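## Task

Scene 1: a freestanding wooden chest with seven shallow drawers sits on the table, and the third drawer counting down from the top contains three small round tea tins. Pull that drawer open and place one tin so it rests entirely on the table top, upright or on its side. Finish with the remaining two tins still inside that drawer, all seven drawers closed, and the chest at its original spot. Nothing may be in motion at the end, and nothing may count as done if only the robot's contact is holding it there. Release everything and withdraw the hands.

## Robot and tools

Robot: two arms, left_arm and right_arm, facing each other across the table; left_arm's base is on the +y side. The names are not image sides. Each arm ends in an identical five-finger right hand, so hand axes and numbers mean the same on both.

World frame: metres, origin on the table top halfway between the arm bases, z up, table surface at z = 0. Result lines give each hand point's position and quaternion (wxyz) plus velocities in this frame; printed positions drift more at long reach.

Hand point: a spot 0.05 m in front of the palm, where index pad and thumb tip meet in a pinch. Its +z runs along straight fingers (fingertips 0.06-0.07 m beyond it), +y points out of the palm, +x points across the palm toward the little finger. The hand spans 0.08 m to the little-finger side and 0.02 m (thumb tucked in front) up to 0.09 m to the thumb side. A wrist bracket on the little-finger side protrudes 0.03 m past the point along +y and 0.11 m across; it can collide.

Row layout (used by execute_actions and move): exactly 28 numbers, each in [-1, 1], always for both arms. Numbers 1-14 are left_arm: dx, dy, dz, rx, ry, rz, then left_gripper little, ring, middle, index, thumb_bend, thumb_turn, force_limit, speed. Numbers 15-28 repeat this for right_arm/right_gripper. dx..rz are an offset, not a pose: a displacement of the hand point in its own axes, counted from its measured pose when the action began; 1.0 equals 0.6 m or 180 degrees, and rx, ry, rz form one rotation vector. Finger numbers are absolute targets: +1 straight/open, -1 curled shut. thumb_bend +1 straight, -1 fully bent; thumb_turn +1 beside the palm, -1 across in front of it. A pinch is roughly index -0.22, thumb_bend -0.75, thumb_turn -0.57. force_limit maps -1..+1 to about 0..10 N at the fingertip (0..15 N for the two thumb motors) and only stops closing. speed maps -1..+1 to near zero..full, where full travel takes 0.6 s; close at -0.9 or slower for a gentle grip. No value means unchanged: to keep a hand as it is, resend its previous eight numbers, or before any, its hand_measured six plus hand_force_limit and hand_speed.

execute_actions(actions): a list of actions; each action is up to 15 rows, one row per 1/30 s step, and a short action repeats its final row to fill 15 steps (0.5 s). Every row in an action is measured from that action's starting pose, not from the previous row. For the first action in a call, the start is the most recently reported pose. An empty list just returns state and images.

move(target, speed, stop_force, blocking): target is one 28-number row, offsets from the last reported pose. Both hand points travel straight and finish together, taking 0.5-10 s (cut off at 10 s). speed is m/s, 0.002-0.5, default 0.25; turning limited to twice that in rad/s. Paths ignore obstacles and the other arm, and a hand can overshoot the speed near full reach. stop_force (9-40 N, shared) ends an arm's path when its wrist sensor feels that much added resistance along the path direction; the arm then backs to where it was two steps earlier and holds. Use it only slowly, not while rotating, and omit it when pulling away from a contact. blocking=false returns after 0.5 s; then use wait(0) or stop before sending new motion.

wait(seconds 0-10) lets time pass holding commands. stop brakes a running move. zoom_image(camera, region [x0,y0,x1,y1] pixels, max 504x504) enlarges cam_left_wrist or cam_right_wrist (672x504). show_instructions shows reference images. finished_scene(scene 1 or 2) ends that scene irreversibly and reports success.

Controller: each step the command is clipped to within 100 mm and 16 degrees of the measured pose; position wins over orientation; motion lags about 0.17 s; far targets need several actions. "Hand target" lines show what the arm now heads for. "pose unreachable" means a clearance check altered or blocked that arm's command.

move result line: done, off_target, moving, held (last step blocked), contact (stop_force triggered), or fault; limits=paced means clipping, limits=held means steps were blocked and may then rush. Distances to target are listed.

Hand readouts, six values in motor order: hand_measured (position on the command scale), hand_stopped_by (moving, target, force, stalled, fault), hand_load_n (fingertip load, positive pushes open; near 0 means the grip is lost). Fingers lock when done and hold at least 15 N. Wrap grasps fit objects 0.035-0.08 m across with the thumb turned in first.

Wrist force/torque lines are in each end effector's axes, noisy (offset up to ~4 N, noise ~2.4 N), saturating near 50 N.

Avoid: torque at joint limits (135 N m big joints, 25.2 N m wrists) or 150 N external force, which halt an arm for 10 s; arms striking or pressing each other; knocking anything off the table; dropping tins, slamming drawers, shoving the loose chest. MOTOR HOT warns at 70 °C; 85 °C brakes the arm.

Each tool is called as name(argument=value, ...), one argument or row to a line, values as JSON.

Reference images:

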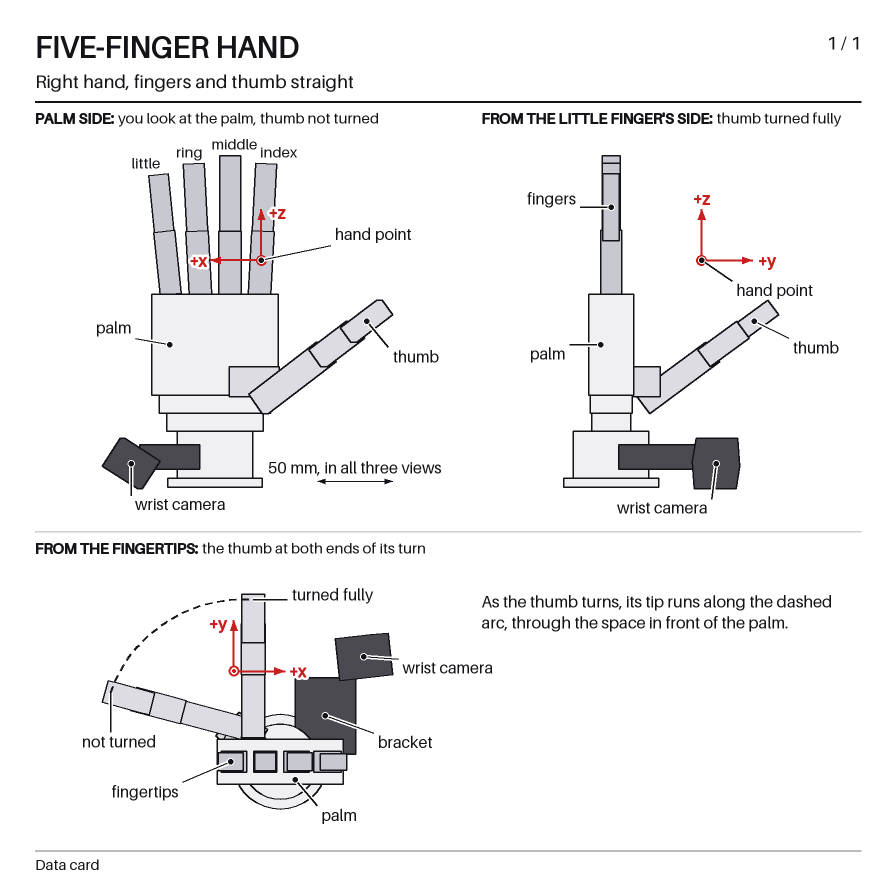

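## Session

execute_actions(
  actions=[],
)

Scene clock: 0.00 s.
left_arm: end_effector_position=(+0.2994, +0.4413, +0.4738) hand_measured=(+1.000, +1.000, +1.000, +1.000, +1.000, +1.000) hand_load_n=(+0.0, +0.0, +0.0, +0.0, +0.0, +0.0) hand_stopped_by=(target, target, target, target, target, target) hand_force_limit=0.00 hand_speed=-0.80 end_effector_quat_wxyz=(+0.002, +0.366, +0.931, -0.006) end_effector_velocity=(+0.000, -0.000, -0.000) end_effector_angular_velocity=(+0.001, -0.001, -0.000) | right_arm: end_effector_position=(+0.2173, -0.3156, +0.4762) hand_measured=(+1.000, +1.000, +1.000, +1.000, +1.000, +1.000) hand_load_n=(+0.0, +0.0, +0.0, +0.0, +0.0, +0.0) hand_stopped_by=(target, target, target, target, target, target) hand_force_limit=0.00 hand_speed=-0.80 end_effector_quat_wxyz=(+0.007, -0.267, +0.964, -0.012) end_effector_velocity=(-0.000, -0.000, +0.000) end_effector_angular_velocity=(-0.000, -0.001, +0.001)
Joint positions: left_arm=[ 0.575 -1.719  1.347  1.932  1.578 -1.881] | right_arm=[-1.212 -1.709  1.328  1.937  1.594 -1.886]
Joint velocities: left_arm=[-0.     0.001 -0.    -0.    -0.001  0.   ] | right_arm=[ 0.    -0.    -0.001  0.001  0.001 -0.   ]
Wrist force (N, on the end effector, along its own x y z axes, offset not removed): no reading
Wrist torque (N m, same axes, about the end effector's origin, offset not removed): no reading
Hand target (left_arm): +0.299, +0.441, +0.474; +0.002, +0.366, +0.931, -0.006
Hand target (right_arm): +0.217, -0.316, +0.476; +0.007, -0.267, +0.964, -0.012

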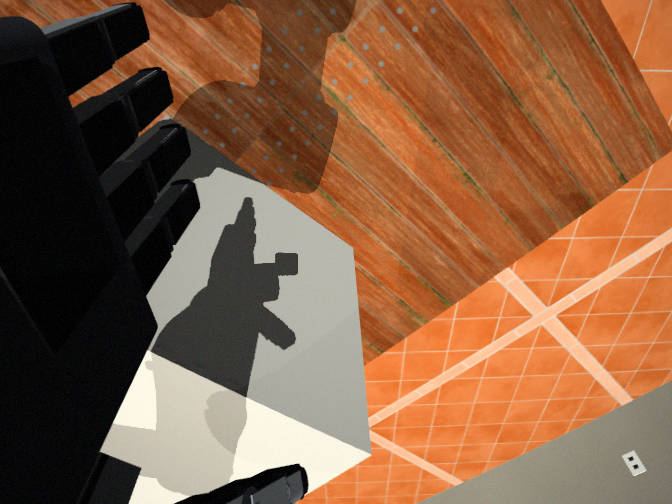

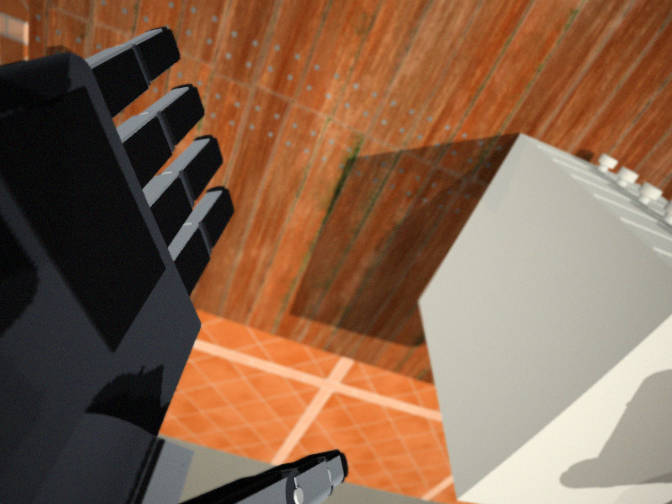

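move(
  target=[0,0,0,0,0,0,1,1,1,1,1,1,0,-0.8, 0.372,0.515,0.167,0,0,0,1,1,1,1,1,1,0,-0.8],
)

Scene clock: 2.70 s.
left_arm: end_effector_position=(+0.2994, +0.4413, +0.4738) hand_measured=(+1.000, +1.000, +1.000, +1.000, +1.000, +1.000) hand_load_n=(+0.0, +0.0, +0.0, +0.0, +0.0, +0.0) hand_stopped_by=(target, target, target, target, target, target) hand_force_limit=0.00 hand_speed=-0.80 end_effector_quat_wxyz=(+0.002, +0.366, +0.931, -0.006) end_effector_velocity=(+0.001, +0.000, +0.000) end_effector_angular_velocity=(+0.002, -0.003, +0.000) | right_arm: end_effector_position=(-0.1314, -0.1684, +0.3677) hand_measured=(+1.000, +1.000, +1.000, +1.000, +1.000, +1.000) hand_load_n=(+0.0, +0.0, +0.0, +0.0, +0.0, +0.0) hand_stopped_by=(target, target, target, target, target, target) hand_force_limit=0.00 hand_speed=-0.80 end_effector_quat_wxyz=(+0.005, -0.267, +0.964, -0.010) end_effector_velocity=(-0.001, +0.001, -0.001) end_effector_angular_velocity=(-0.003, -0.004, -0.004)
Joint positions: left_arm=[ 0.575 -1.719  1.347  1.932  1.578 -1.881] | right_arm=[ 0.263 -1.449  1.365  1.673  1.584 -0.411]
Joint velocities: left_arm=[ 0.     0.    -0.    -0.    -0.003  0.   ] | right_arm=[ 0.007  0.008 -0.007  0.003  0.003  0.011]
Wrist force (N, on the end effector, along its own x y z axes, offset not removed): left_arm=[-0.3 -0.6 -0.7] | right_arm=[-0.1 -0.6 2.0]
Wrist torque (N m, same axes, about the end effector's origin, offset not removed): left_arm=[-0.20 0.21 0.08] | right_arm=[-0.22 -0.05 0.15]
Hand target (left_arm): +0.299, +0.441, +0.474; +0.002, +0.366, +0.931, -0.006
Hand target (right_arm): -0.132, -0.168, +0.368; +0.005, -0.267, +0.964, -0.010
Off the commanded pose (left_arm): 0.000 m, 0 deg.
Off the commanded pose (right_arm): 0.002 m, 0 deg.
move: done
camera_calibration (this result's frames):
cam_left_wrist: T_world_to_cam=[[0.722724, 0.690997, 0.0139183, -0.535174], [0.571138, -0.608459, 0.55098, -0.163509], [0.389194, -0.390257, -0.834402, 0.580544], [0, 0, 0, 1]] pos_world=[0.254224, 0.496876, 0.581946]
cam_right_wrist: T_world_to_cam=[[-0.386974, 0.921148, -0.0416828, 0.119006], [0.757003, 0.343177, 0.556036, -0.049385], [0.526496, 0.183617, -0.830112, 0.534917], [0, 0, 0, 1]] pos_world=[-0.198195, -0.190895, 0.476461]

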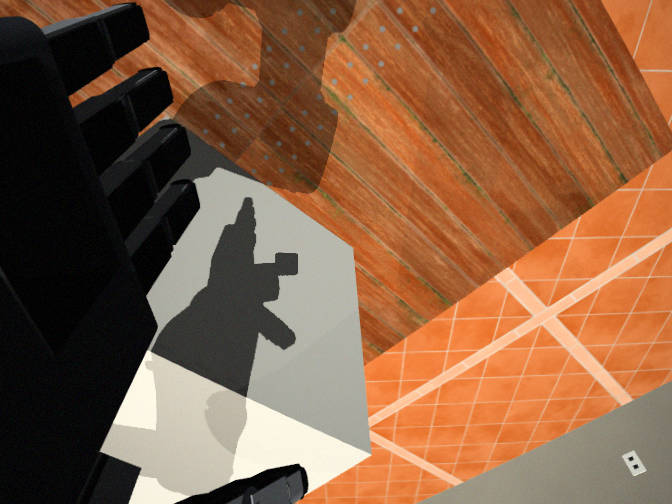

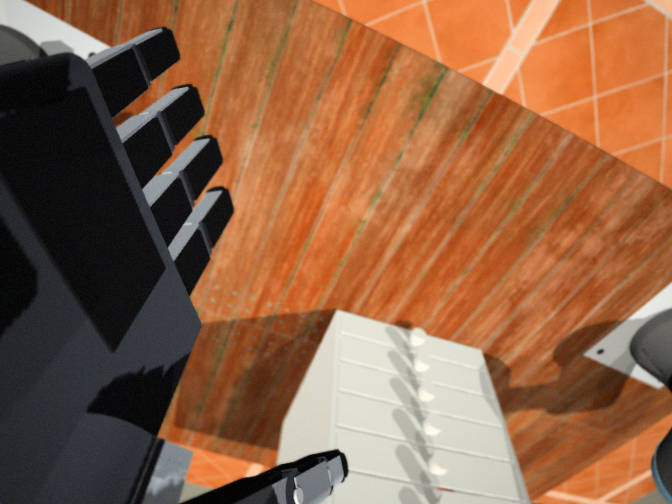

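move(
  target=[0,0,0,0,0,0,1,1,1,1,1,1,0,-0.8, 0.1,0.1,0.1,0,-0.27,0,1,1,1,1,1,1,0,-0.8],
)

Scene clock: 5.53 s.
left_arm: end_effector_position=(+0.2994, +0.4413, +0.4738) hand_measured=(+1.000, +1.000, +1.000, +1.000, +1.000, +1.000) hand_load_n=(+0.0, +0.0, +0.0, +0.0, +0.0, +0.0) hand_stopped_by=(target, target, target, target, target, target) hand_force_limit=0.00 hand_speed=-0.80 end_effector_quat_wxyz=(+0.002, +0.366, +0.931, -0.006) end_effector_velocity=(+0.000, -0.000, +0.000) end_effector_angular_velocity=(-0.000, -0.001, +0.000) | right_arm: end_effector_position=(-0.2127, -0.1493, +0.3063) hand_measured=(+1.000, +1.000, +1.000, +1.000, +1.000, +1.000) hand_load_n=(+0.0, +0.0, +0.0, +0.0, +0.0, +0.0) hand_stopped_by=(target, target, target, target, target, target) hand_force_limit=0.00 hand_speed=-0.80 end_effector_quat_wxyz=(+0.399, -0.248, +0.877, +0.101) end_effector_velocity=(-0.000, +0.000, -0.001) end_effector_angular_velocity=(+0.004, -0.013, -0.005)
Joint positions: left_arm=[ 0.575 -1.719  1.347  1.932  1.578 -1.881] | right_arm=[ 0.873 -1.128  1.441  1.497  2.394  0.293]
Joint velocities: left_arm=[ 0.     0.    -0.    -0.    -0.001 -0.   ] | right_arm=[0.005 0.01  0.001 0.008 0.01  0.018]
Wrist force (N, on the end effector, along its own x y z axes, offset not removed): left_arm=[0.0 -0.6 -0.1] | right_arm=[0.4 -2.3 3.0]
Wrist torque (N m, same axes, about the end effector's origin, offset not removed): left_arm=[-0.27 -0.01 0.24] | right_arm=[-0.60 -0.21 0.11]
Hand target (left_arm): +0.299, +0.441, +0.474; +0.002, +0.366, +0.931, -0.006
Hand target (right_arm): -0.213, -0.149, +0.306; +0.400, -0.248, +0.876, +0.101
Off the commanded pose (left_arm): 0.000 m, 0 deg.
Off the commanded pose (right_arm): 0.000 m, 0 deg.
move: done
camera_calibration (this result's frames):
cam_left_wrist: T_world_to_cam=[[0.722723, 0.690997, 0.0139183, -0.535174], [0.571138, -0.608459, 0.55098, -0.163509], [0.389194, -0.390257, -0.834402, 0.580544], [0, 0, 0, 1]] pos_world=[0.254224, 0.496876, 0.581946]
cam_right_wrist: T_world_to_cam=[[-0.417704, 0.905631, 0.0731752, 0.0233758], [0.160102, -0.00591278, 0.987083, -0.271255], [0.894366, 0.424024, -0.142523, 0.42675], [0, 0, 0, 1]] pos_world=[-0.328478, -0.203726, 0.326862]

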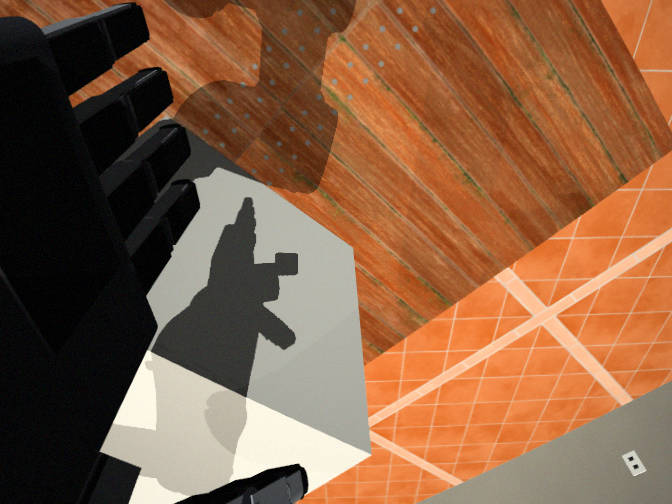

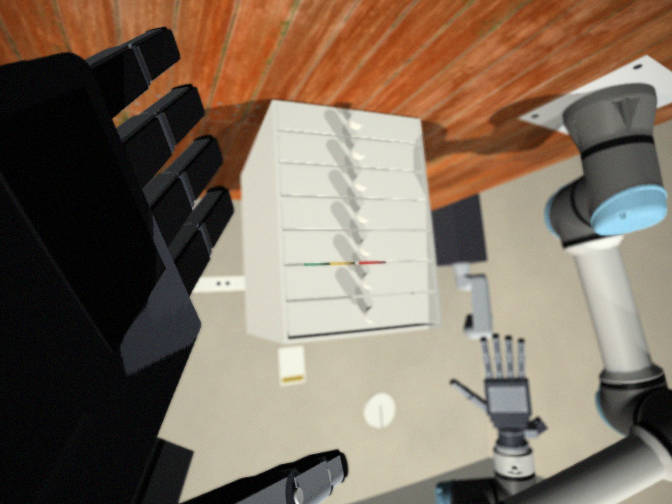

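zoom_image(
  camera="cam_right_wrist",
  region=[220, 80, 480, 360],
)

Region (220, 80, 480, 360) of cam_right_wrist's 672x504 image, scaled by 1.800, with more detail than that image has; it fills the left 468 columns of this view, and the rest is white.

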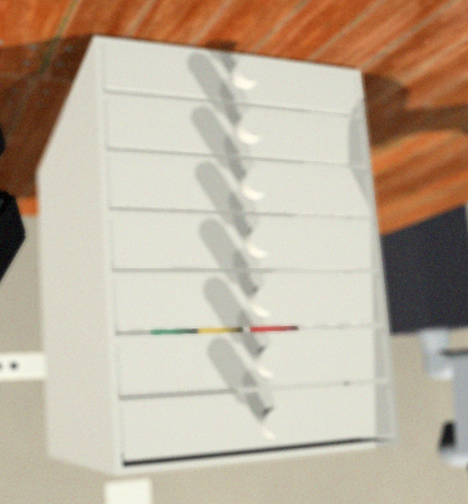

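move(
  target=[0.145,-0.453,0.2,0.204,-0.469,0.204,1,1,1,0.4,-0.2,-0.57,0,0.5, 0,0,0,0,0,0,1,1,1,1,1,1,0,-0.8],
)

Scene clock: 11.60 s.
left_arm: end_effector_position=(+0.0520, +0.3002, +0.3564) hand_measured=(+1.000, +1.000, +1.000, +0.400, -0.200, -0.570) hand_load_n=(+0.0, +0.0, +0.0, +0.0, +0.0, +0.0) hand_stopped_by=(target, target, target, target, target, target) hand_force_limit=0.00 hand_speed=0.50 end_effector_quat_wxyz=(+0.333, +0.647, +0.305, -0.614) end_effector_velocity=(-0.000, +0.000, -0.000) end_effector_angular_velocity=(-0.029, -0.017, +0.000) | right_arm: end_effector_position=(-0.2127, -0.1493, +0.3063) hand_measured=(+1.000, +1.000, +1.000, +1.000, +1.000, +1.000) hand_load_n=(+0.0, +0.0, +0.0, +0.0, +0.0, +0.0) hand_stopped_by=(target, target, target, target, target, target) hand_force_limit=0.00 hand_speed=-0.80 end_effector_quat_wxyz=(+0.399, -0.248, +0.877, +0.101) end_effector_velocity=(+0.000, -0.000, -0.000) end_effector_angular_velocity=(-0.001, +0.001, -0.000)
Joint positions: left_arm=[ 0.094 -2.685  2.485  0.229  2.235 -1.496] | right_arm=[ 0.873 -1.128  1.441  1.497  2.394  0.293]
Joint velocities: left_arm=[-0.007 -0.012  0.014 -0.02  -0.008  0.02 ] | right_arm=[ 0.    -0.     0.001  0.    -0.001 -0.   ]
Wrist force (N, on the end effector, along its own x y z axes, offset not removed): left_arm=[-0.1 0.1 -1.5] | right_arm=[-0.1 -2.3 0.8]
Wrist torque (N m, same axes, about the end effector's origin, offset not removed): left_arm=[-0.14 0.04 0.13] | right_arm=[-0.43 -0.09 0.16]
Hand target (left_arm): +0.052, +0.300, +0.356; +0.335, +0.647, +0.303, -0.614
Hand target (right_arm): -0.213, -0.149, +0.306; +0.399, -0.248, +0.877, +0.101
Off the commanded pose (left_arm): 0.002 m, 37 deg; orientation clipped at the last step of the last action.
Off the commanded pose (right_arm): 0.000 m, 0 deg.
move: off_target (left_arm); limits=paced
camera_calibration (this result's frames):
cam_left_wrist: T_world_to_cam=[[0.812268, -0.571741, 0.115465, 0.0810464], [0.222231, 0.486375, 0.845017, -0.458674], [-0.53929, -0.66072, 0.522125, 0.169882], [0, 0, 0, 1]] pos_world=[0.127716, 0.38167, 0.289529]
cam_right_wrist: T_world_to_cam=[[-0.417704, 0.905632, 0.0731757, 0.0233756], [0.160102, -0.00591314, 0.987083, -0.271255], [0.894366, 0.424024, -0.142524, 0.42675], [0, 0, 0, 1]] pos_world=[-0.328478, -0.203726, 0.326862]

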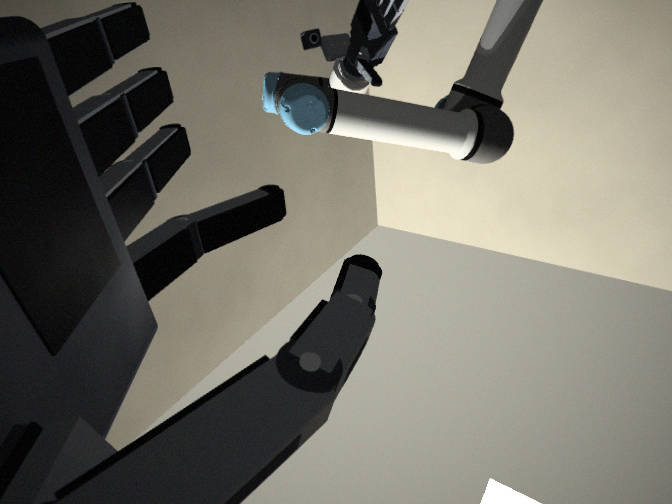

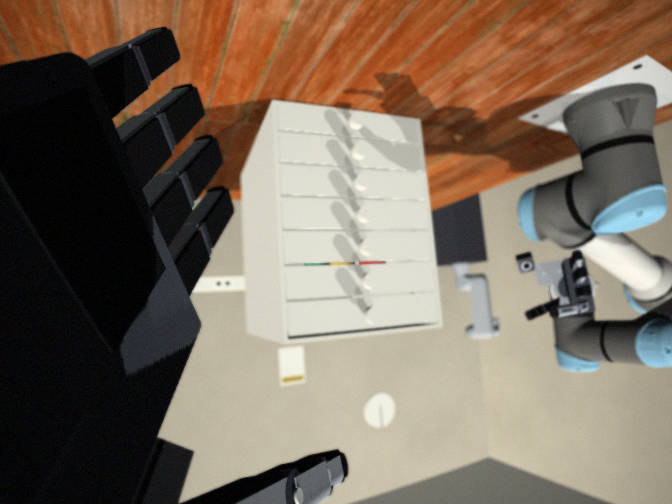

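move(
  target=[0.182,0.178,0.238,-0.202,-0.002,-0.02,1,1,1,0.4,-0.2,-0.57,0,0.5, 0,0,0,0,0,0,1,1,1,1,1,1,0,-0.8],
  speed=0.15,
)

Scene clock: 14.23 s.
left_arm: end_effector_position=(+0.0557, +0.2358, +0.3165) hand_measured=(+1.000, +1.000, +1.000, +0.400, -0.200, -0.570) hand_load_n=(+0.0, +0.0, +0.0, +0.0, +0.0, +0.0) hand_stopped_by=(target, target, target, target, target, target) hand_force_limit=0.00 hand_speed=0.50 end_effector_quat_wxyz=(+0.349, +0.638, +0.322, -0.606) end_effector_velocity=(+0.000, -0.000, -0.001) end_effector_angular_velocity=(+0.002, -0.000, +0.002) | right_arm: end_effector_position=(-0.2127, -0.1493, +0.3063) hand_measured=(+1.000, +1.000, +1.000, +1.000, +1.000, +1.000) hand_load_n=(+0.0, +0.0, +0.0, +0.0, +0.0, +0.0) hand_stopped_by=(target, target, target, target, target, target) hand_force_limit=0.00 hand_speed=-0.80 end_effector_quat_wxyz=(+0.399, -0.248, +0.877, +0.101) end_effector_velocity=(-0.000, +0.000, +0.000) end_effector_angular_velocity=(-0.000, -0.000, -0.000)
Joint positions: left_arm=[-0.16  -2.596  2.584  0.035  1.928 -1.506] | right_arm=[ 0.873 -1.128  1.441  1.497  2.394  0.293]
Joint velocities: left_arm=[ 0.     0.002  0.    -0.    -0.002 -0.   ] | right_arm=[-0.     0.    -0.001  0.001  0.     0.   ]
Wrist force (N, on the end effector, along its own x y z axes, offset not removed): left_arm=[0.0 -0.4 -1.4] | right_arm=[0.4 -2.7 4.3]
Wrist torque (N m, same axes, about the end effector's origin, offset not removed): left_arm=[-0.16 0.14 0.12] | right_arm=[-0.71 -0.19 0.06]
Hand target (left_arm): +0.056, +0.236, +0.317; +0.349, +0.638, +0.322, -0.606
Hand target (right_arm): -0.213, -0.149, +0.306; +0.399, -0.248, +0.877, +0.101
Off the commanded pose (left_arm): 0.133 m, 33 deg; position and orientation clipped at the last step of the last action.
Off the commanded pose (right_arm): 0.000 m, 0 deg.
move: held (left_arm); limits=paced,held; held on 42 of 72 steps (left_arm), including the last (left_arm)
pose unreachable (left arm): on one or more control steps of this call, first in action 0 (counted from 0), this arm could not follow its commanded pose, so it was not sent that pose on those steps. On the call's last step it was still not sent that pose. It may still have moved: this result reports where it is.
cause: the commanded pose would bring two parts of the arm too close to each other (joints 3 (elbow) to 5 (wrist 2) lie between them).
camera_calibration (this result's frames):
cam_left_wrist: T_world_to_cam=[[0.841848, -0.527187, 0.115611, 0.0335894], [0.196281, 0.498594, 0.844321, -0.395758], [-0.502758, -0.688097, 0.523217, 0.154198], [0, 0, 0, 1]] pos_world=[0.126927, 0.321134, 0.249585]
cam_right_wrist: T_world_to_cam=[[-0.417704, 0.905632, 0.0731754, 0.0233757], [0.160102, -0.00591285, 0.987083, -0.271255], [0.894366, 0.424024, -0.142524, 0.42675], [0, 0, 0, 1]] pos_world=[-0.328478, -0.203726, 0.326862]

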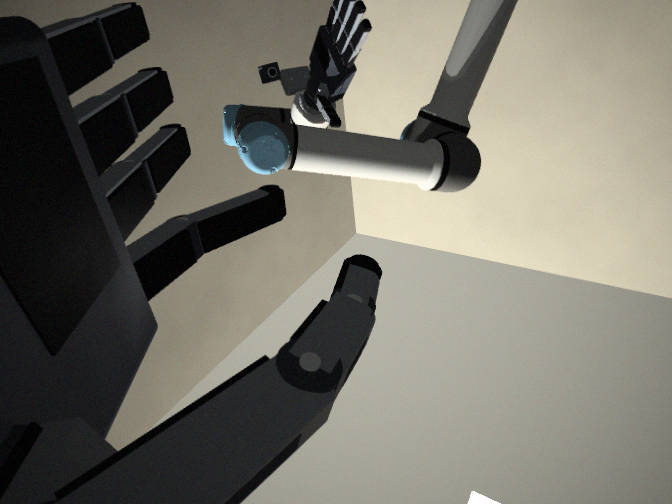

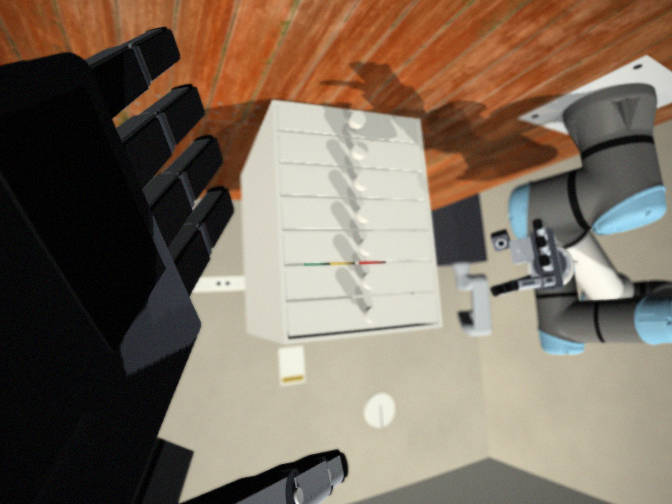

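move(
  target=[-0.14,0.005,0.07,-0.168,0.241,-0.09,1,1,1,0.4,-0.2,-0.57,0,0.5, 0,0,0,0,0,0,1,1,1,1,1,1,0,-0.8],
  speed=0.15,
)

Scene clock: 23.00 s.
left_arm: end_effector_position=(+0.0297, +0.1981, +0.4011) hand_measured=(+1.000, +1.000, +1.000, +0.400, -0.200, -0.570) hand_load_n=(+0.0, +0.0, +0.0, +0.0, +0.0, +0.0) hand_stopped_by=(target, target, target, target, target, target) hand_force_limit=0.00 hand_speed=0.50 end_effector_quat_wxyz=(+0.203, +0.687, +0.640, -0.278) end_effector_velocity=(-0.001, -0.000, -0.001) end_effector_angular_velocity=(-0.021, -0.049, +0.073) | right_arm: end_effector_position=(-0.2127, -0.1493, +0.3063) hand_measured=(+1.000, +1.000, +1.000, +1.000, +1.000, +1.000) hand_load_n=(+0.0, +0.0, +0.0, +0.0, +0.0, +0.0) hand_stopped_by=(target, target, target, target, target, target) hand_force_limit=0.00 hand_speed=-0.80 end_effector_quat_wxyz=(+0.399, -0.248, +0.877, +0.101) end_effector_velocity=(-0.000, +0.000, -0.000) end_effector_angular_velocity=(-0.000, +0.000, +0.000)
Joint positions: left_arm=[-1.192 -2.13   1.894  1.418  0.969 -2.632] | right_arm=[ 0.873 -1.128  1.441  1.497  2.394  0.293]
Joint velocities: left_arm=[-0.136  0.011  0.051  0.101 -0.112 -0.218] | right_arm=[ 0.     0.    -0.001  0.    -0.     0.   ]
Wrist force (N, on the end effector, along its own x y z axes, offset not removed): left_arm=[-0.6 -0.2 -1.8] | right_arm=[-0.8 -1.7 2.8]
Wrist torque (N m, same axes, about the end effector's origin, offset not removed): left_arm=[-0.09 0.23 0.10] | right_arm=[-0.42 -0.01 0.10]
Hand target (left_arm): +0.030, +0.198, +0.401; +0.209, +0.684, +0.642, -0.276
Hand target (right_arm): -0.213, -0.149, +0.306; +0.399, -0.248, +0.877, +0.101
Off the commanded pose (left_arm): 0.002 m, 9 deg.
Off the commanded pose (right_arm): 0.000 m, 0 deg.
move: moving (left_arm; no rest 5 s after the path's end); limits=paced
camera_calibration (this result's frames):
cam_left_wrist: T_world_to_cam=[[0.991399, -0.129238, -0.0206111, -0.00282283], [-0.0179487, -0.290274, 0.956775, -0.325641], [-0.129635, -0.948176, -0.290097, 0.437615], [0, 0, 0, 1]] pos_world=[0.0536838, 0.320046, 0.438458]
cam_right_wrist: T_world_to_cam=[[-0.417704, 0.905632, 0.073176, 0.0233756], [0.160103, -0.00591326, 0.987083, -0.271255], [0.894366, 0.424024, -0.142524, 0.42675], [0, 0, 0, 1]] pos_world=[-0.328478, -0.203726, 0.326862]

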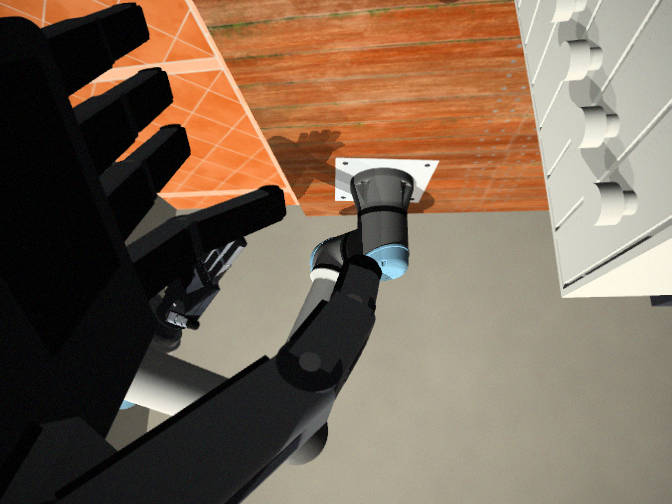

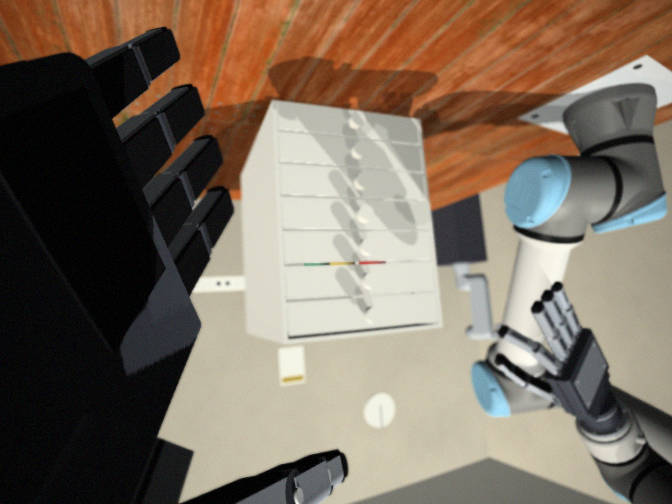

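move(
  target=[0.031,0.152,0.288,-0.039,-0.029,-0.007,1,1,1,0.4,-0.2,-0.57,0,0.5, 0,0,0,0,0,0,1,1,1,1,1,1,0,-0.8],
  speed=0.15,
)

zoom_image(
  camera="cam_left_wrist",
  region=[200, 100, 672, 454],
)

Scene clock: 28.97 s.
left_arm: end_effector_position=(+0.0997, +0.0939, +0.2510) hand_measured=(+1.000, +1.000, +1.000, +0.400, -0.200, -0.570) hand_load_n=(+0.0, +0.0, +0.0, +0.0, +0.0, +0.0) hand_stopped_by=(target, target, target, target, target, target) hand_force_limit=0.00 hand_speed=0.50 end_effector_quat_wxyz=(+0.272, +0.653, +0.653, -0.272) end_effector_velocity=(+0.000, -0.002, -0.001) end_effector_angular_velocity=(+0.008, +0.010, -0.011) | right_arm: end_effector_position=(-0.2127, -0.1493, +0.3063) hand_measured=(+1.000, +1.000, +1.000, +1.000, +1.000, +1.000) hand_load_n=(+0.0, +0.0, +0.0, +0.0, +0.0, +0.0) hand_stopped_by=(target, target, target, target, target, target) hand_force_limit=0.00 hand_speed=-0.80 end_effector_quat_wxyz=(+0.399, -0.248, +0.877, +0.101) end_effector_velocity=(+0.000, -0.000, -0.000) end_effector_angular_velocity=(-0.000, +0.000, +0.000)
Joint positions: left_arm=[-0.446 -1.816  2.084  0.582  1.216 -1.946] | right_arm=[ 0.873 -1.128  1.441  1.497  2.394  0.293]
Joint velocities: left_arm=[ 0.025  0.007 -0.01  -0.002  0.033  0.02 ] | right_arm=[-0.    -0.     0.001 -0.    -0.    -0.   ]
Wrist force (N, on the end effector, along its own x y z axes, offset not removed): left_arm=[0.1 -0.1 -1.4] | right_arm=[1.4 -1.6 2.4]
Wrist torque (N m, same axes, about the end effector's origin, offset not removed): left_arm=[-0.13 0.09 0.07] | right_arm=[-0.38 -0.31 0.28]
Hand target (left_arm): +0.100, +0.094, +0.251; +0.272, +0.653, +0.653, -0.272
Hand target (right_arm): -0.213, -0.149, +0.306; +0.399, -0.248, +0.877, +0.101
Off the commanded pose (left_arm): 0.001 m, 0 deg.
Off the commanded pose (right_arm): 0.000 m, 0 deg.
move: done; limits=paced
camera_calibration (this result's frames):
cam_left_wrist: T_world_to_cam=[[0.99794, -0.0238278, 0.0595621, -0.119507], [-0.0631778, -0.203899, 0.976951, -0.219776], [-0.0111339, -0.978702, -0.204984, 0.274057], [0, 0, 0, 1]] pos_world=[0.108427, 0.220561, 0.278006]
cam_right_wrist: T_world_to_cam=[[-0.417704, 0.905632, 0.0731759, 0.0233756], [0.160102, -0.00591325, 0.987083, -0.271255], [0.894366, 0.424024, -0.142524, 0.42675], [0, 0, 0, 1]] pos_world=[-0.328478, -0.203726, 0.326862]

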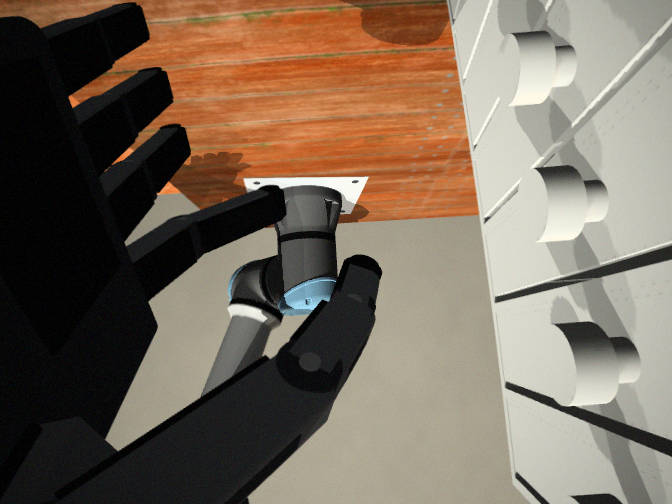

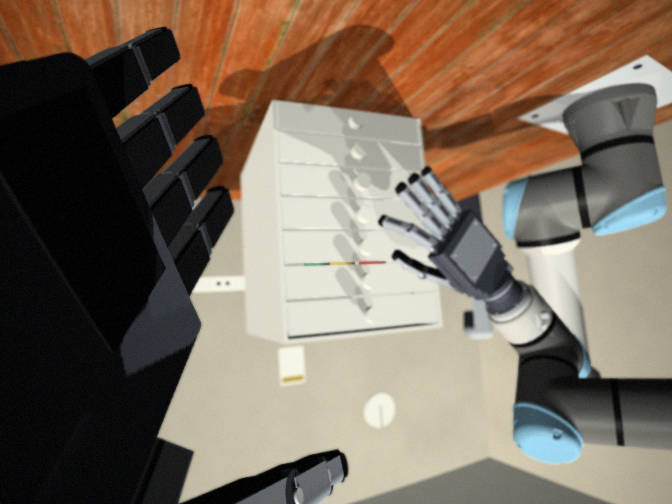

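Region (200, 100, 672, 454) of cam_left_wrist's 672x504 image, scaled by 1.068, with more detail than that image has; it fills the top 378 rows of this view, and the rest is white.

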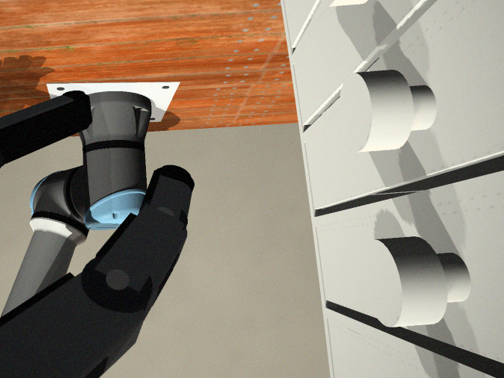

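move(
  target=[0.005,0.075,0.019,0,0,0,1,1,1,0.7,-0.3,-0.57,0,0.5, 0,0,0,0,0,0,1,1,1,1,1,1,0,-0.8],
  speed=0.05,
)

Scene clock: 30.67 s.
left_arm: end_effector_position=(+0.1445, +0.0880, +0.2412) hand_measured=(+1.000, +1.000, +1.000, +0.700, -0.300, -0.570) hand_load_n=(+0.0, +0.0, +0.0, +0.0, +0.0, +0.0) hand_stopped_by=(target, target, target, target, target, target) hand_force_limit=0.00 hand_speed=0.50 end_effector_quat_wxyz=(+0.273, +0.653, +0.653, -0.271) end_effector_velocity=(+0.002, -0.001, +0.000) end_effector_angular_velocity=(-0.002, +0.003, -0.003) | right_arm: end_effector_position=(-0.2127, -0.1493, +0.3063) hand_measured=(+1.000, +1.000, +1.000, +1.000, +1.000, +1.000) hand_load_n=(+0.0, +0.0, +0.0, +0.0, +0.0, +0.0) hand_stopped_by=(target, target, target, target, target, target) hand_force_limit=0.00 hand_speed=-0.80 end_effector_quat_wxyz=(+0.399, -0.248, +0.877, +0.101) end_effector_velocity=(-0.000, +0.000, -0.000) end_effector_angular_velocity=(-0.000, -0.001, +0.001)
Joint positions: left_arm=[-0.237 -1.778  2.073  0.51   1.357 -1.785] | right_arm=[ 0.873 -1.128  1.441  1.497  2.394  0.293]
Joint velocities: left_arm=[ 0.014  0.002 -0.002 -0.005  0.013  0.01 ] | right_arm=[ 0.     0.     0.     0.     0.001 -0.001]
Wrist force (N, on the end effector, along its own x y z axes, offset not removed): left_arm=[-1.5 -0.1 1.8] | right_arm=[-0.8 -4.0 1.6]
Wrist torque (N m, same axes, about the end effector's origin, offset not removed): left_arm=[-0.28 0.19 0.02] | right_arm=[-0.69 0.00 -0.02]
Hand target (left_arm): +0.145, +0.088, +0.241; +0.273, +0.653, +0.653, -0.271
Hand target (right_arm): -0.213, -0.149, +0.306; +0.399, -0.248, +0.877, +0.101
Off the commanded pose (left_arm): 0.000 m, 0 deg.
Off the commanded pose (right_arm): 0.000 m, 0 deg.
move: done
camera_calibration (this result's frames):
cam_left_wrist: T_world_to_cam=[[0.997905, -0.0235943, 0.0602449, -0.163903], [-0.0637967, -0.203743, 0.976944, -0.208409], [-0.0107758, -0.97874, -0.204822, 0.266656], [0, 0, 0, 1]] pos_world=[0.153137, 0.214658, 0.268096]
cam_right_wrist: T_world_to_cam=[[-0.417704, 0.905632, 0.0731759, 0.0233756], [0.160103, -0.00591313, 0.987083, -0.271255], [0.894366, 0.424024, -0.142524, 0.42675], [0, 0, 0, 1]] pos_world=[-0.328478, -0.203726, 0.326862]

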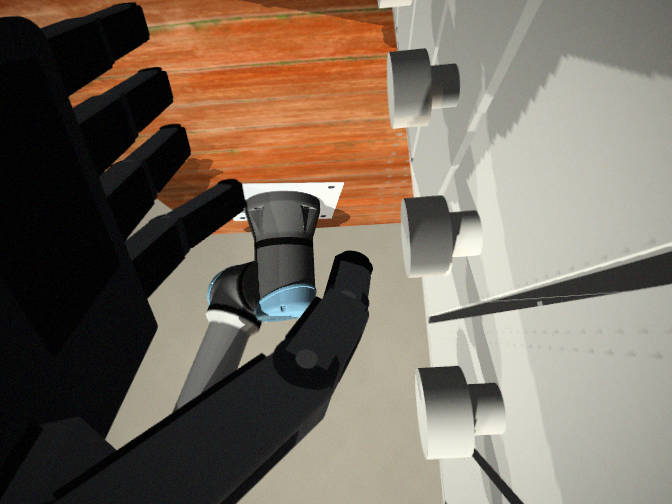

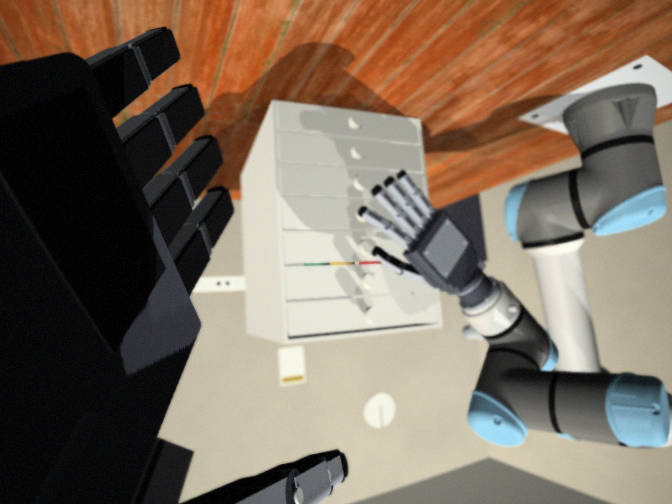

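move(
  target=[0.003,0.058,0.003,0,0,0,1,1,1,0.7,-0.3,-0.57,0,0.5, 0,0,0,0,0,0,1,1,1,1,1,1,0,-0.8],
  speed=0.02,
  stop_force=9,
)

Scene clock: 31.97 s.
left_arm: end_effector_position=(+0.1586, +0.0879, +0.2402) hand_measured=(+1.000, +1.000, +1.000, +0.700, -0.308, -0.570) hand_load_n=(+0.0, +0.0, +0.0, +0.0, -9.0, +1.5) hand_stopped_by=(target, target, target, target, target, target) hand_force_limit=0.00 hand_speed=0.50 end_effector_quat_wxyz=(+0.273, +0.652, +0.653, -0.271) end_effector_velocity=(-0.007, +0.001, -0.001) end_effector_angular_velocity=(+0.004, -0.001, +0.002) | right_arm: end_effector_position=(-0.2127, -0.1493, +0.3063) hand_measured=(+1.000, +1.000, +1.000, +1.000, +1.000, +1.000) hand_load_n=(+0.0, +0.0, +0.0, +0.0, +0.0, +0.0) hand_stopped_by=(target, target, target, target, target, target) hand_force_limit=0.00 hand_speed=-0.80 end_effector_quat_wxyz=(+0.399, -0.248, +0.877, +0.101) end_effector_velocity=(+0.000, -0.000, -0.000) end_effector_angular_velocity=(-0.001, +0.000, -0.000)
Joint positions: left_arm=[-0.175 -1.768  2.066  0.497  1.4   -1.74 ] | right_arm=[ 0.873 -1.128  1.441  1.497  2.394  0.293]
Joint velocities: left_arm=[-0.032 -0.005  0.006  0.008 -0.024 -0.025] | right_arm=[ 0.    -0.     0.001  0.    -0.001 -0.   ]
Wrist force (N, on the end effector, along its own x y z axes, offset not removed): left_arm=[-1.2 -12.7 -4.2] | right_arm=[-1.5 -1.3 2.6]
Wrist torque (N m, same axes, about the end effector's origin, offset not removed): left_arm=[-0.34 0.24 0.12] | right_arm=[-0.33 0.15 0.12]
Hand target (left_arm): +0.158, +0.088, +0.240; +0.273, +0.653, +0.653, -0.271
Hand target (right_arm): -0.213, -0.149, +0.306; +0.399, -0.248, +0.877, +0.101
Off the commanded pose (left_arm): 0.021 m, 0 deg.
Off the commanded pose (right_arm): 0.000 m, 0 deg.
move: contact (left_arm)
camera_calibration (this result's frames):
cam_left_wrist: T_world_to_cam=[[0.997894, -0.0234248, 0.0604913, -0.178029], [-0.0639998, -0.203432, 0.976995, -0.20664], [-0.0105801, -0.978809, -0.204503, 0.26639], [0, 0, 0, 1]] pos_world=[0.167247, 0.214537, 0.267133]
cam_right_wrist: T_world_to_cam=[[-0.417704, 0.905632, 0.0731757, 0.0233757], [0.160102, -0.0059131, 0.987083, -0.271255], [0.894366, 0.424024, -0.142524, 0.42675], [0, 0, 0, 1]] pos_world=[-0.328478, -0.203726, 0.326862]

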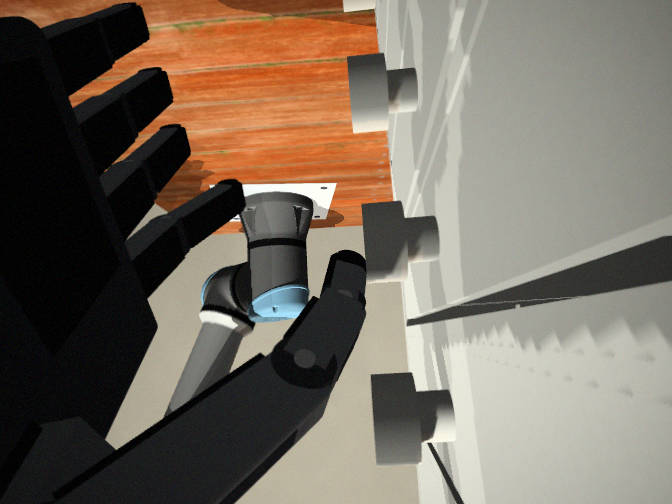

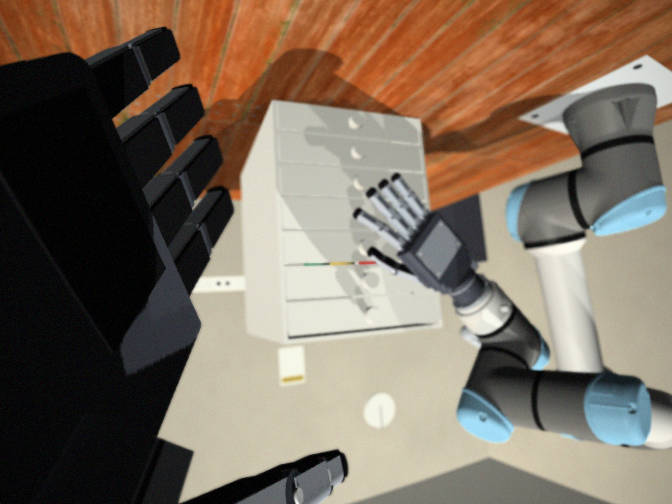

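move(
  target=[0,-0.02,-0.05,0,0,0,1,1,1,0.7,-0.3,-0.57,0,0.5, 0,0,0,0,0,0,1,1,1,1,1,1,0,-0.8],
  speed=0.05,
)

move(
  target=[0,0.05,0,0,0,0,1,1,1,0.7,-0.3,-0.57,0,0.5, 0,0,0,0,0,0,1,1,1,1,1,1,0,-0.8],
  speed=0.02,
  stop_force=9,
)

Scene clock: 33.17 s.
left_arm: end_effector_position=(+0.1467, +0.1089, +0.2611) hand_measured=(+1.000, +1.000, +1.000, +0.700, -0.300, -0.570) hand_load_n=(+0.0, +0.0, +0.0, +0.0, +0.0, +0.0) hand_stopped_by=(target, target, target, target, target, target) hand_force_limit=0.00 hand_speed=0.50 end_effector_quat_wxyz=(+0.273, +0.652, +0.653, -0.271) end_effector_velocity=(-0.001, +0.002, +0.002) end_effector_angular_velocity=(+0.001, -0.001, +0.001) | right_arm: end_effector_position=(-0.2127, -0.1493, +0.3063) hand_measured=(+1.000, +1.000, +1.000, +1.000, +1.000, +1.000) hand_load_n=(+0.0, +0.0, +0.0, +0.0, +0.0, +0.0) hand_stopped_by=(target, target, target, target, target, target) hand_force_limit=0.00 hand_speed=-0.80 end_effector_quat_wxyz=(+0.399, -0.248, +0.877, +0.101) end_effector_velocity=(-0.000, +0.000, +0.001) end_effector_angular_velocity=(+0.001, +0.000, +0.000)
Joint positions: left_arm=[-0.258 -1.852  2.075  0.585  1.342 -1.801] | right_arm=[ 0.873 -1.128  1.441  1.497  2.394  0.293]
Joint velocities: left_arm=[-0.01  -0.008  0.001  0.009 -0.008 -0.008] | right_arm=[ 0.    -0.    -0.001  0.     0.001  0.   ]
Wrist force (N, on the end effector, along its own x y z axes, offset not removed): left_arm=[0.0 0.4 0.7] | right_arm=[-0.2 -2.5 2.4]
Wrist torque (N m, same axes, about the end effector's origin, offset not removed): left_arm=[-0.12 0.12 0.20] | right_arm=[-0.49 0.00 0.08]
Hand target (left_arm): +0.147, +0.109, +0.261; +0.273, +0.652, +0.653, -0.271
Hand target (right_arm): -0.213, -0.149, +0.306; +0.399, -0.248, +0.877, +0.101
Off the commanded pose (left_arm): 0.000 m, 0 deg.
Off the commanded pose (right_arm): 0.000 m, 0 deg.
move: done
camera_calibration (this result's frames):
cam_left_wrist: T_world_to_cam=[[0.997909, -0.0235564, 0.0601959, -0.166819], [-0.0637374, -0.203423, 0.977014, -0.223549], [-0.0107697, -0.978807, -0.204499, 0.291159], [0, 0, 0, 1]] pos_world=[0.155357, 0.235584, 0.287994]
cam_right_wrist: T_world_to_cam=[[-0.417704, 0.905632, 0.0731759, 0.0233756], [0.160103, -0.00591324, 0.987083, -0.271255], [0.894366, 0.424024, -0.142524, 0.42675], [0, 0, 0, 1]] pos_world=[-0.328478, -0.203726, 0.326862]

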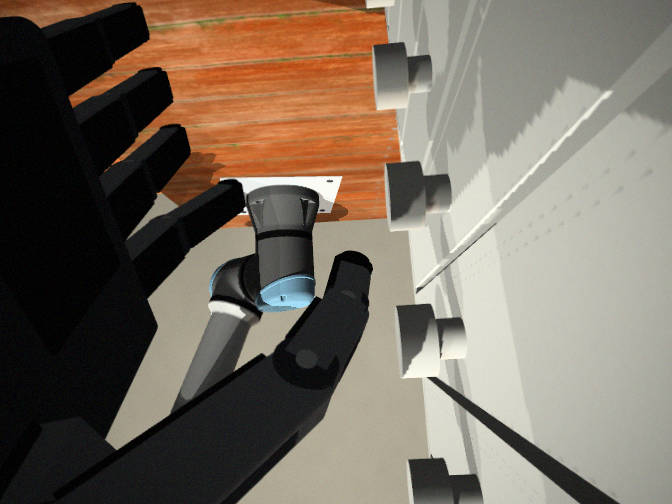

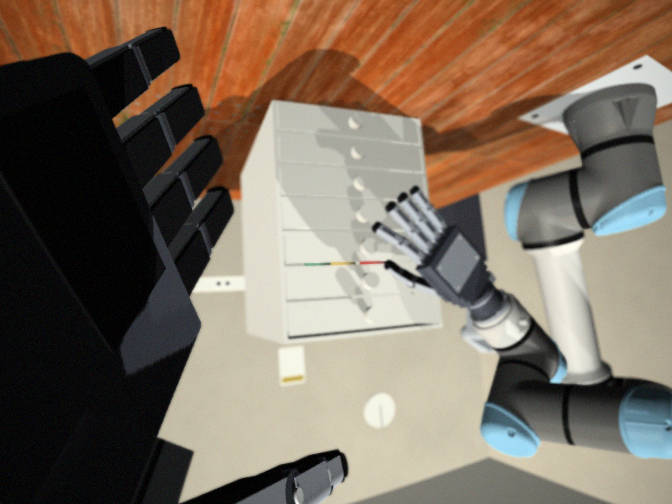

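Scene clock: 35.00 s.
left_arm: end_effector_position=(+0.1764, +0.1090, +0.2612) hand_measured=(+1.000, +1.000, +1.000, +0.700, -0.300, -0.570) hand_load_n=(+0.0, +0.0, +0.0, +0.0, -1.5, +0.0) hand_stopped_by=(target, target, target, target, target, target) hand_force_limit=0.00 hand_speed=0.50 end_effector_quat_wxyz=(+0.273, +0.653, +0.653, -0.271) end_effector_velocity=(+0.002, +0.000, +0.001) end_effector_angular_velocity=(-0.001, +0.001, -0.001) | right_arm: end_effector_position=(-0.2127, -0.1493, +0.3063) hand_measured=(+1.000, +1.000, +1.000, +1.000, +1.000, +1.000) hand_load_n=(+0.0, +0.0, +0.0, +0.0, +0.0, +0.0) hand_stopped_by=(target, target, target, target, target, target) hand_force_limit=0.00 hand_speed=-0.80 end_effector_quat_wxyz=(+0.399, -0.248, +0.877, +0.101) end_effector_velocity=(+0.000, -0.000, -0.000) end_effector_angular_velocity=(-0.001, -0.001, -0.000)
Joint positions: left_arm=[-0.114 -1.825  2.052  0.562  1.443 -1.695] | right_arm=[ 0.873 -1.128  1.441  1.497  2.394  0.293]
Joint velocities: left_arm=[ 0.013  0.002 -0.003 -0.001  0.01   0.009] | right_arm=[-0.     0.     0.001  0.    -0.    -0.   ]
Wrist force (N, on the end effector, along its own x y z axes, offset not removed): left_arm=[-1.2 -3.8 -2.2] | right_arm=[-0.3 -2.0 3.0]
Wrist torque (N m, same axes, about the end effector's origin, offset not removed): left_arm=[-0.42 0.26 0.01] | right_arm=[-0.48 -0.05 0.06]
Hand target (left_arm): +0.177, +0.109, +0.261; +0.273, +0.653, +0.653, -0.271
Hand target (right_arm): -0.213, -0.149, +0.306; +0.399, -0.248, +0.877, +0.101
Off the commanded pose (left_arm): 0.000 m, 0 deg.
Off the commanded pose (right_arm): 0.000 m, 0 deg.
move: done
camera_calibration (this result's frames):
cam_left_wrist: T_world_to_cam=[[0.997884, -0.023461, 0.0606471, -0.196611], [-0.0641592, -0.203376, 0.976996, -0.22171], [-0.0105871, -0.97882, -0.204451, 0.291474], [0, 0, 0, 1]] pos_world=[0.185056, 0.235598, 0.288126]
cam_right_wrist: T_world_to_cam=[[-0.417704, 0.905632, 0.0731759, 0.0233756], [0.160102, -0.00591325, 0.987083, -0.271255], [0.894366, 0.424024, -0.142524, 0.42675], [0, 0, 0, 1]] pos_world=[-0.328478, -0.203726, 0.326862]

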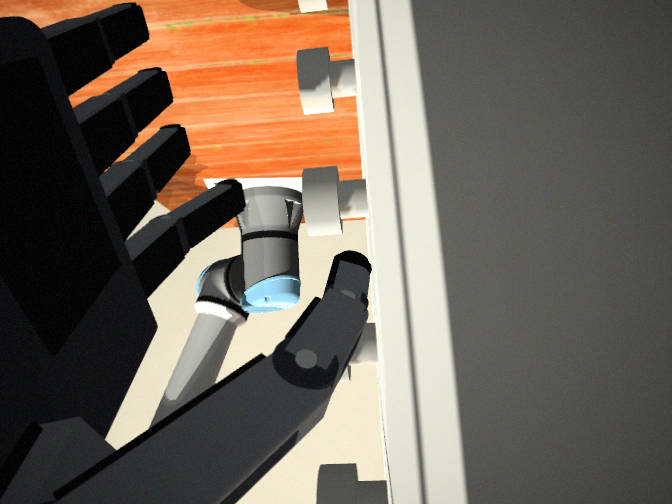

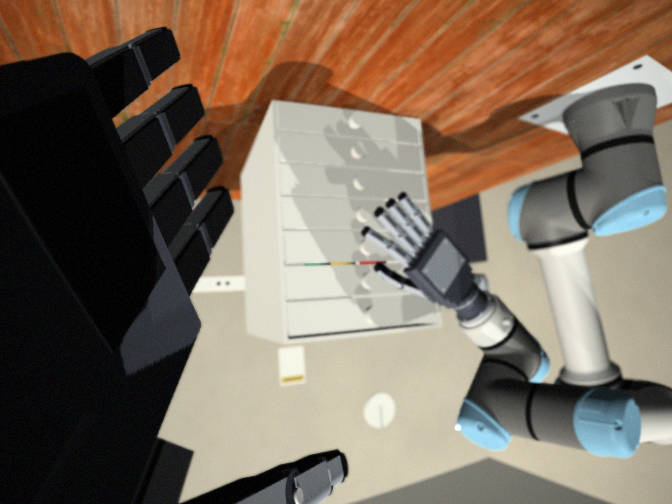

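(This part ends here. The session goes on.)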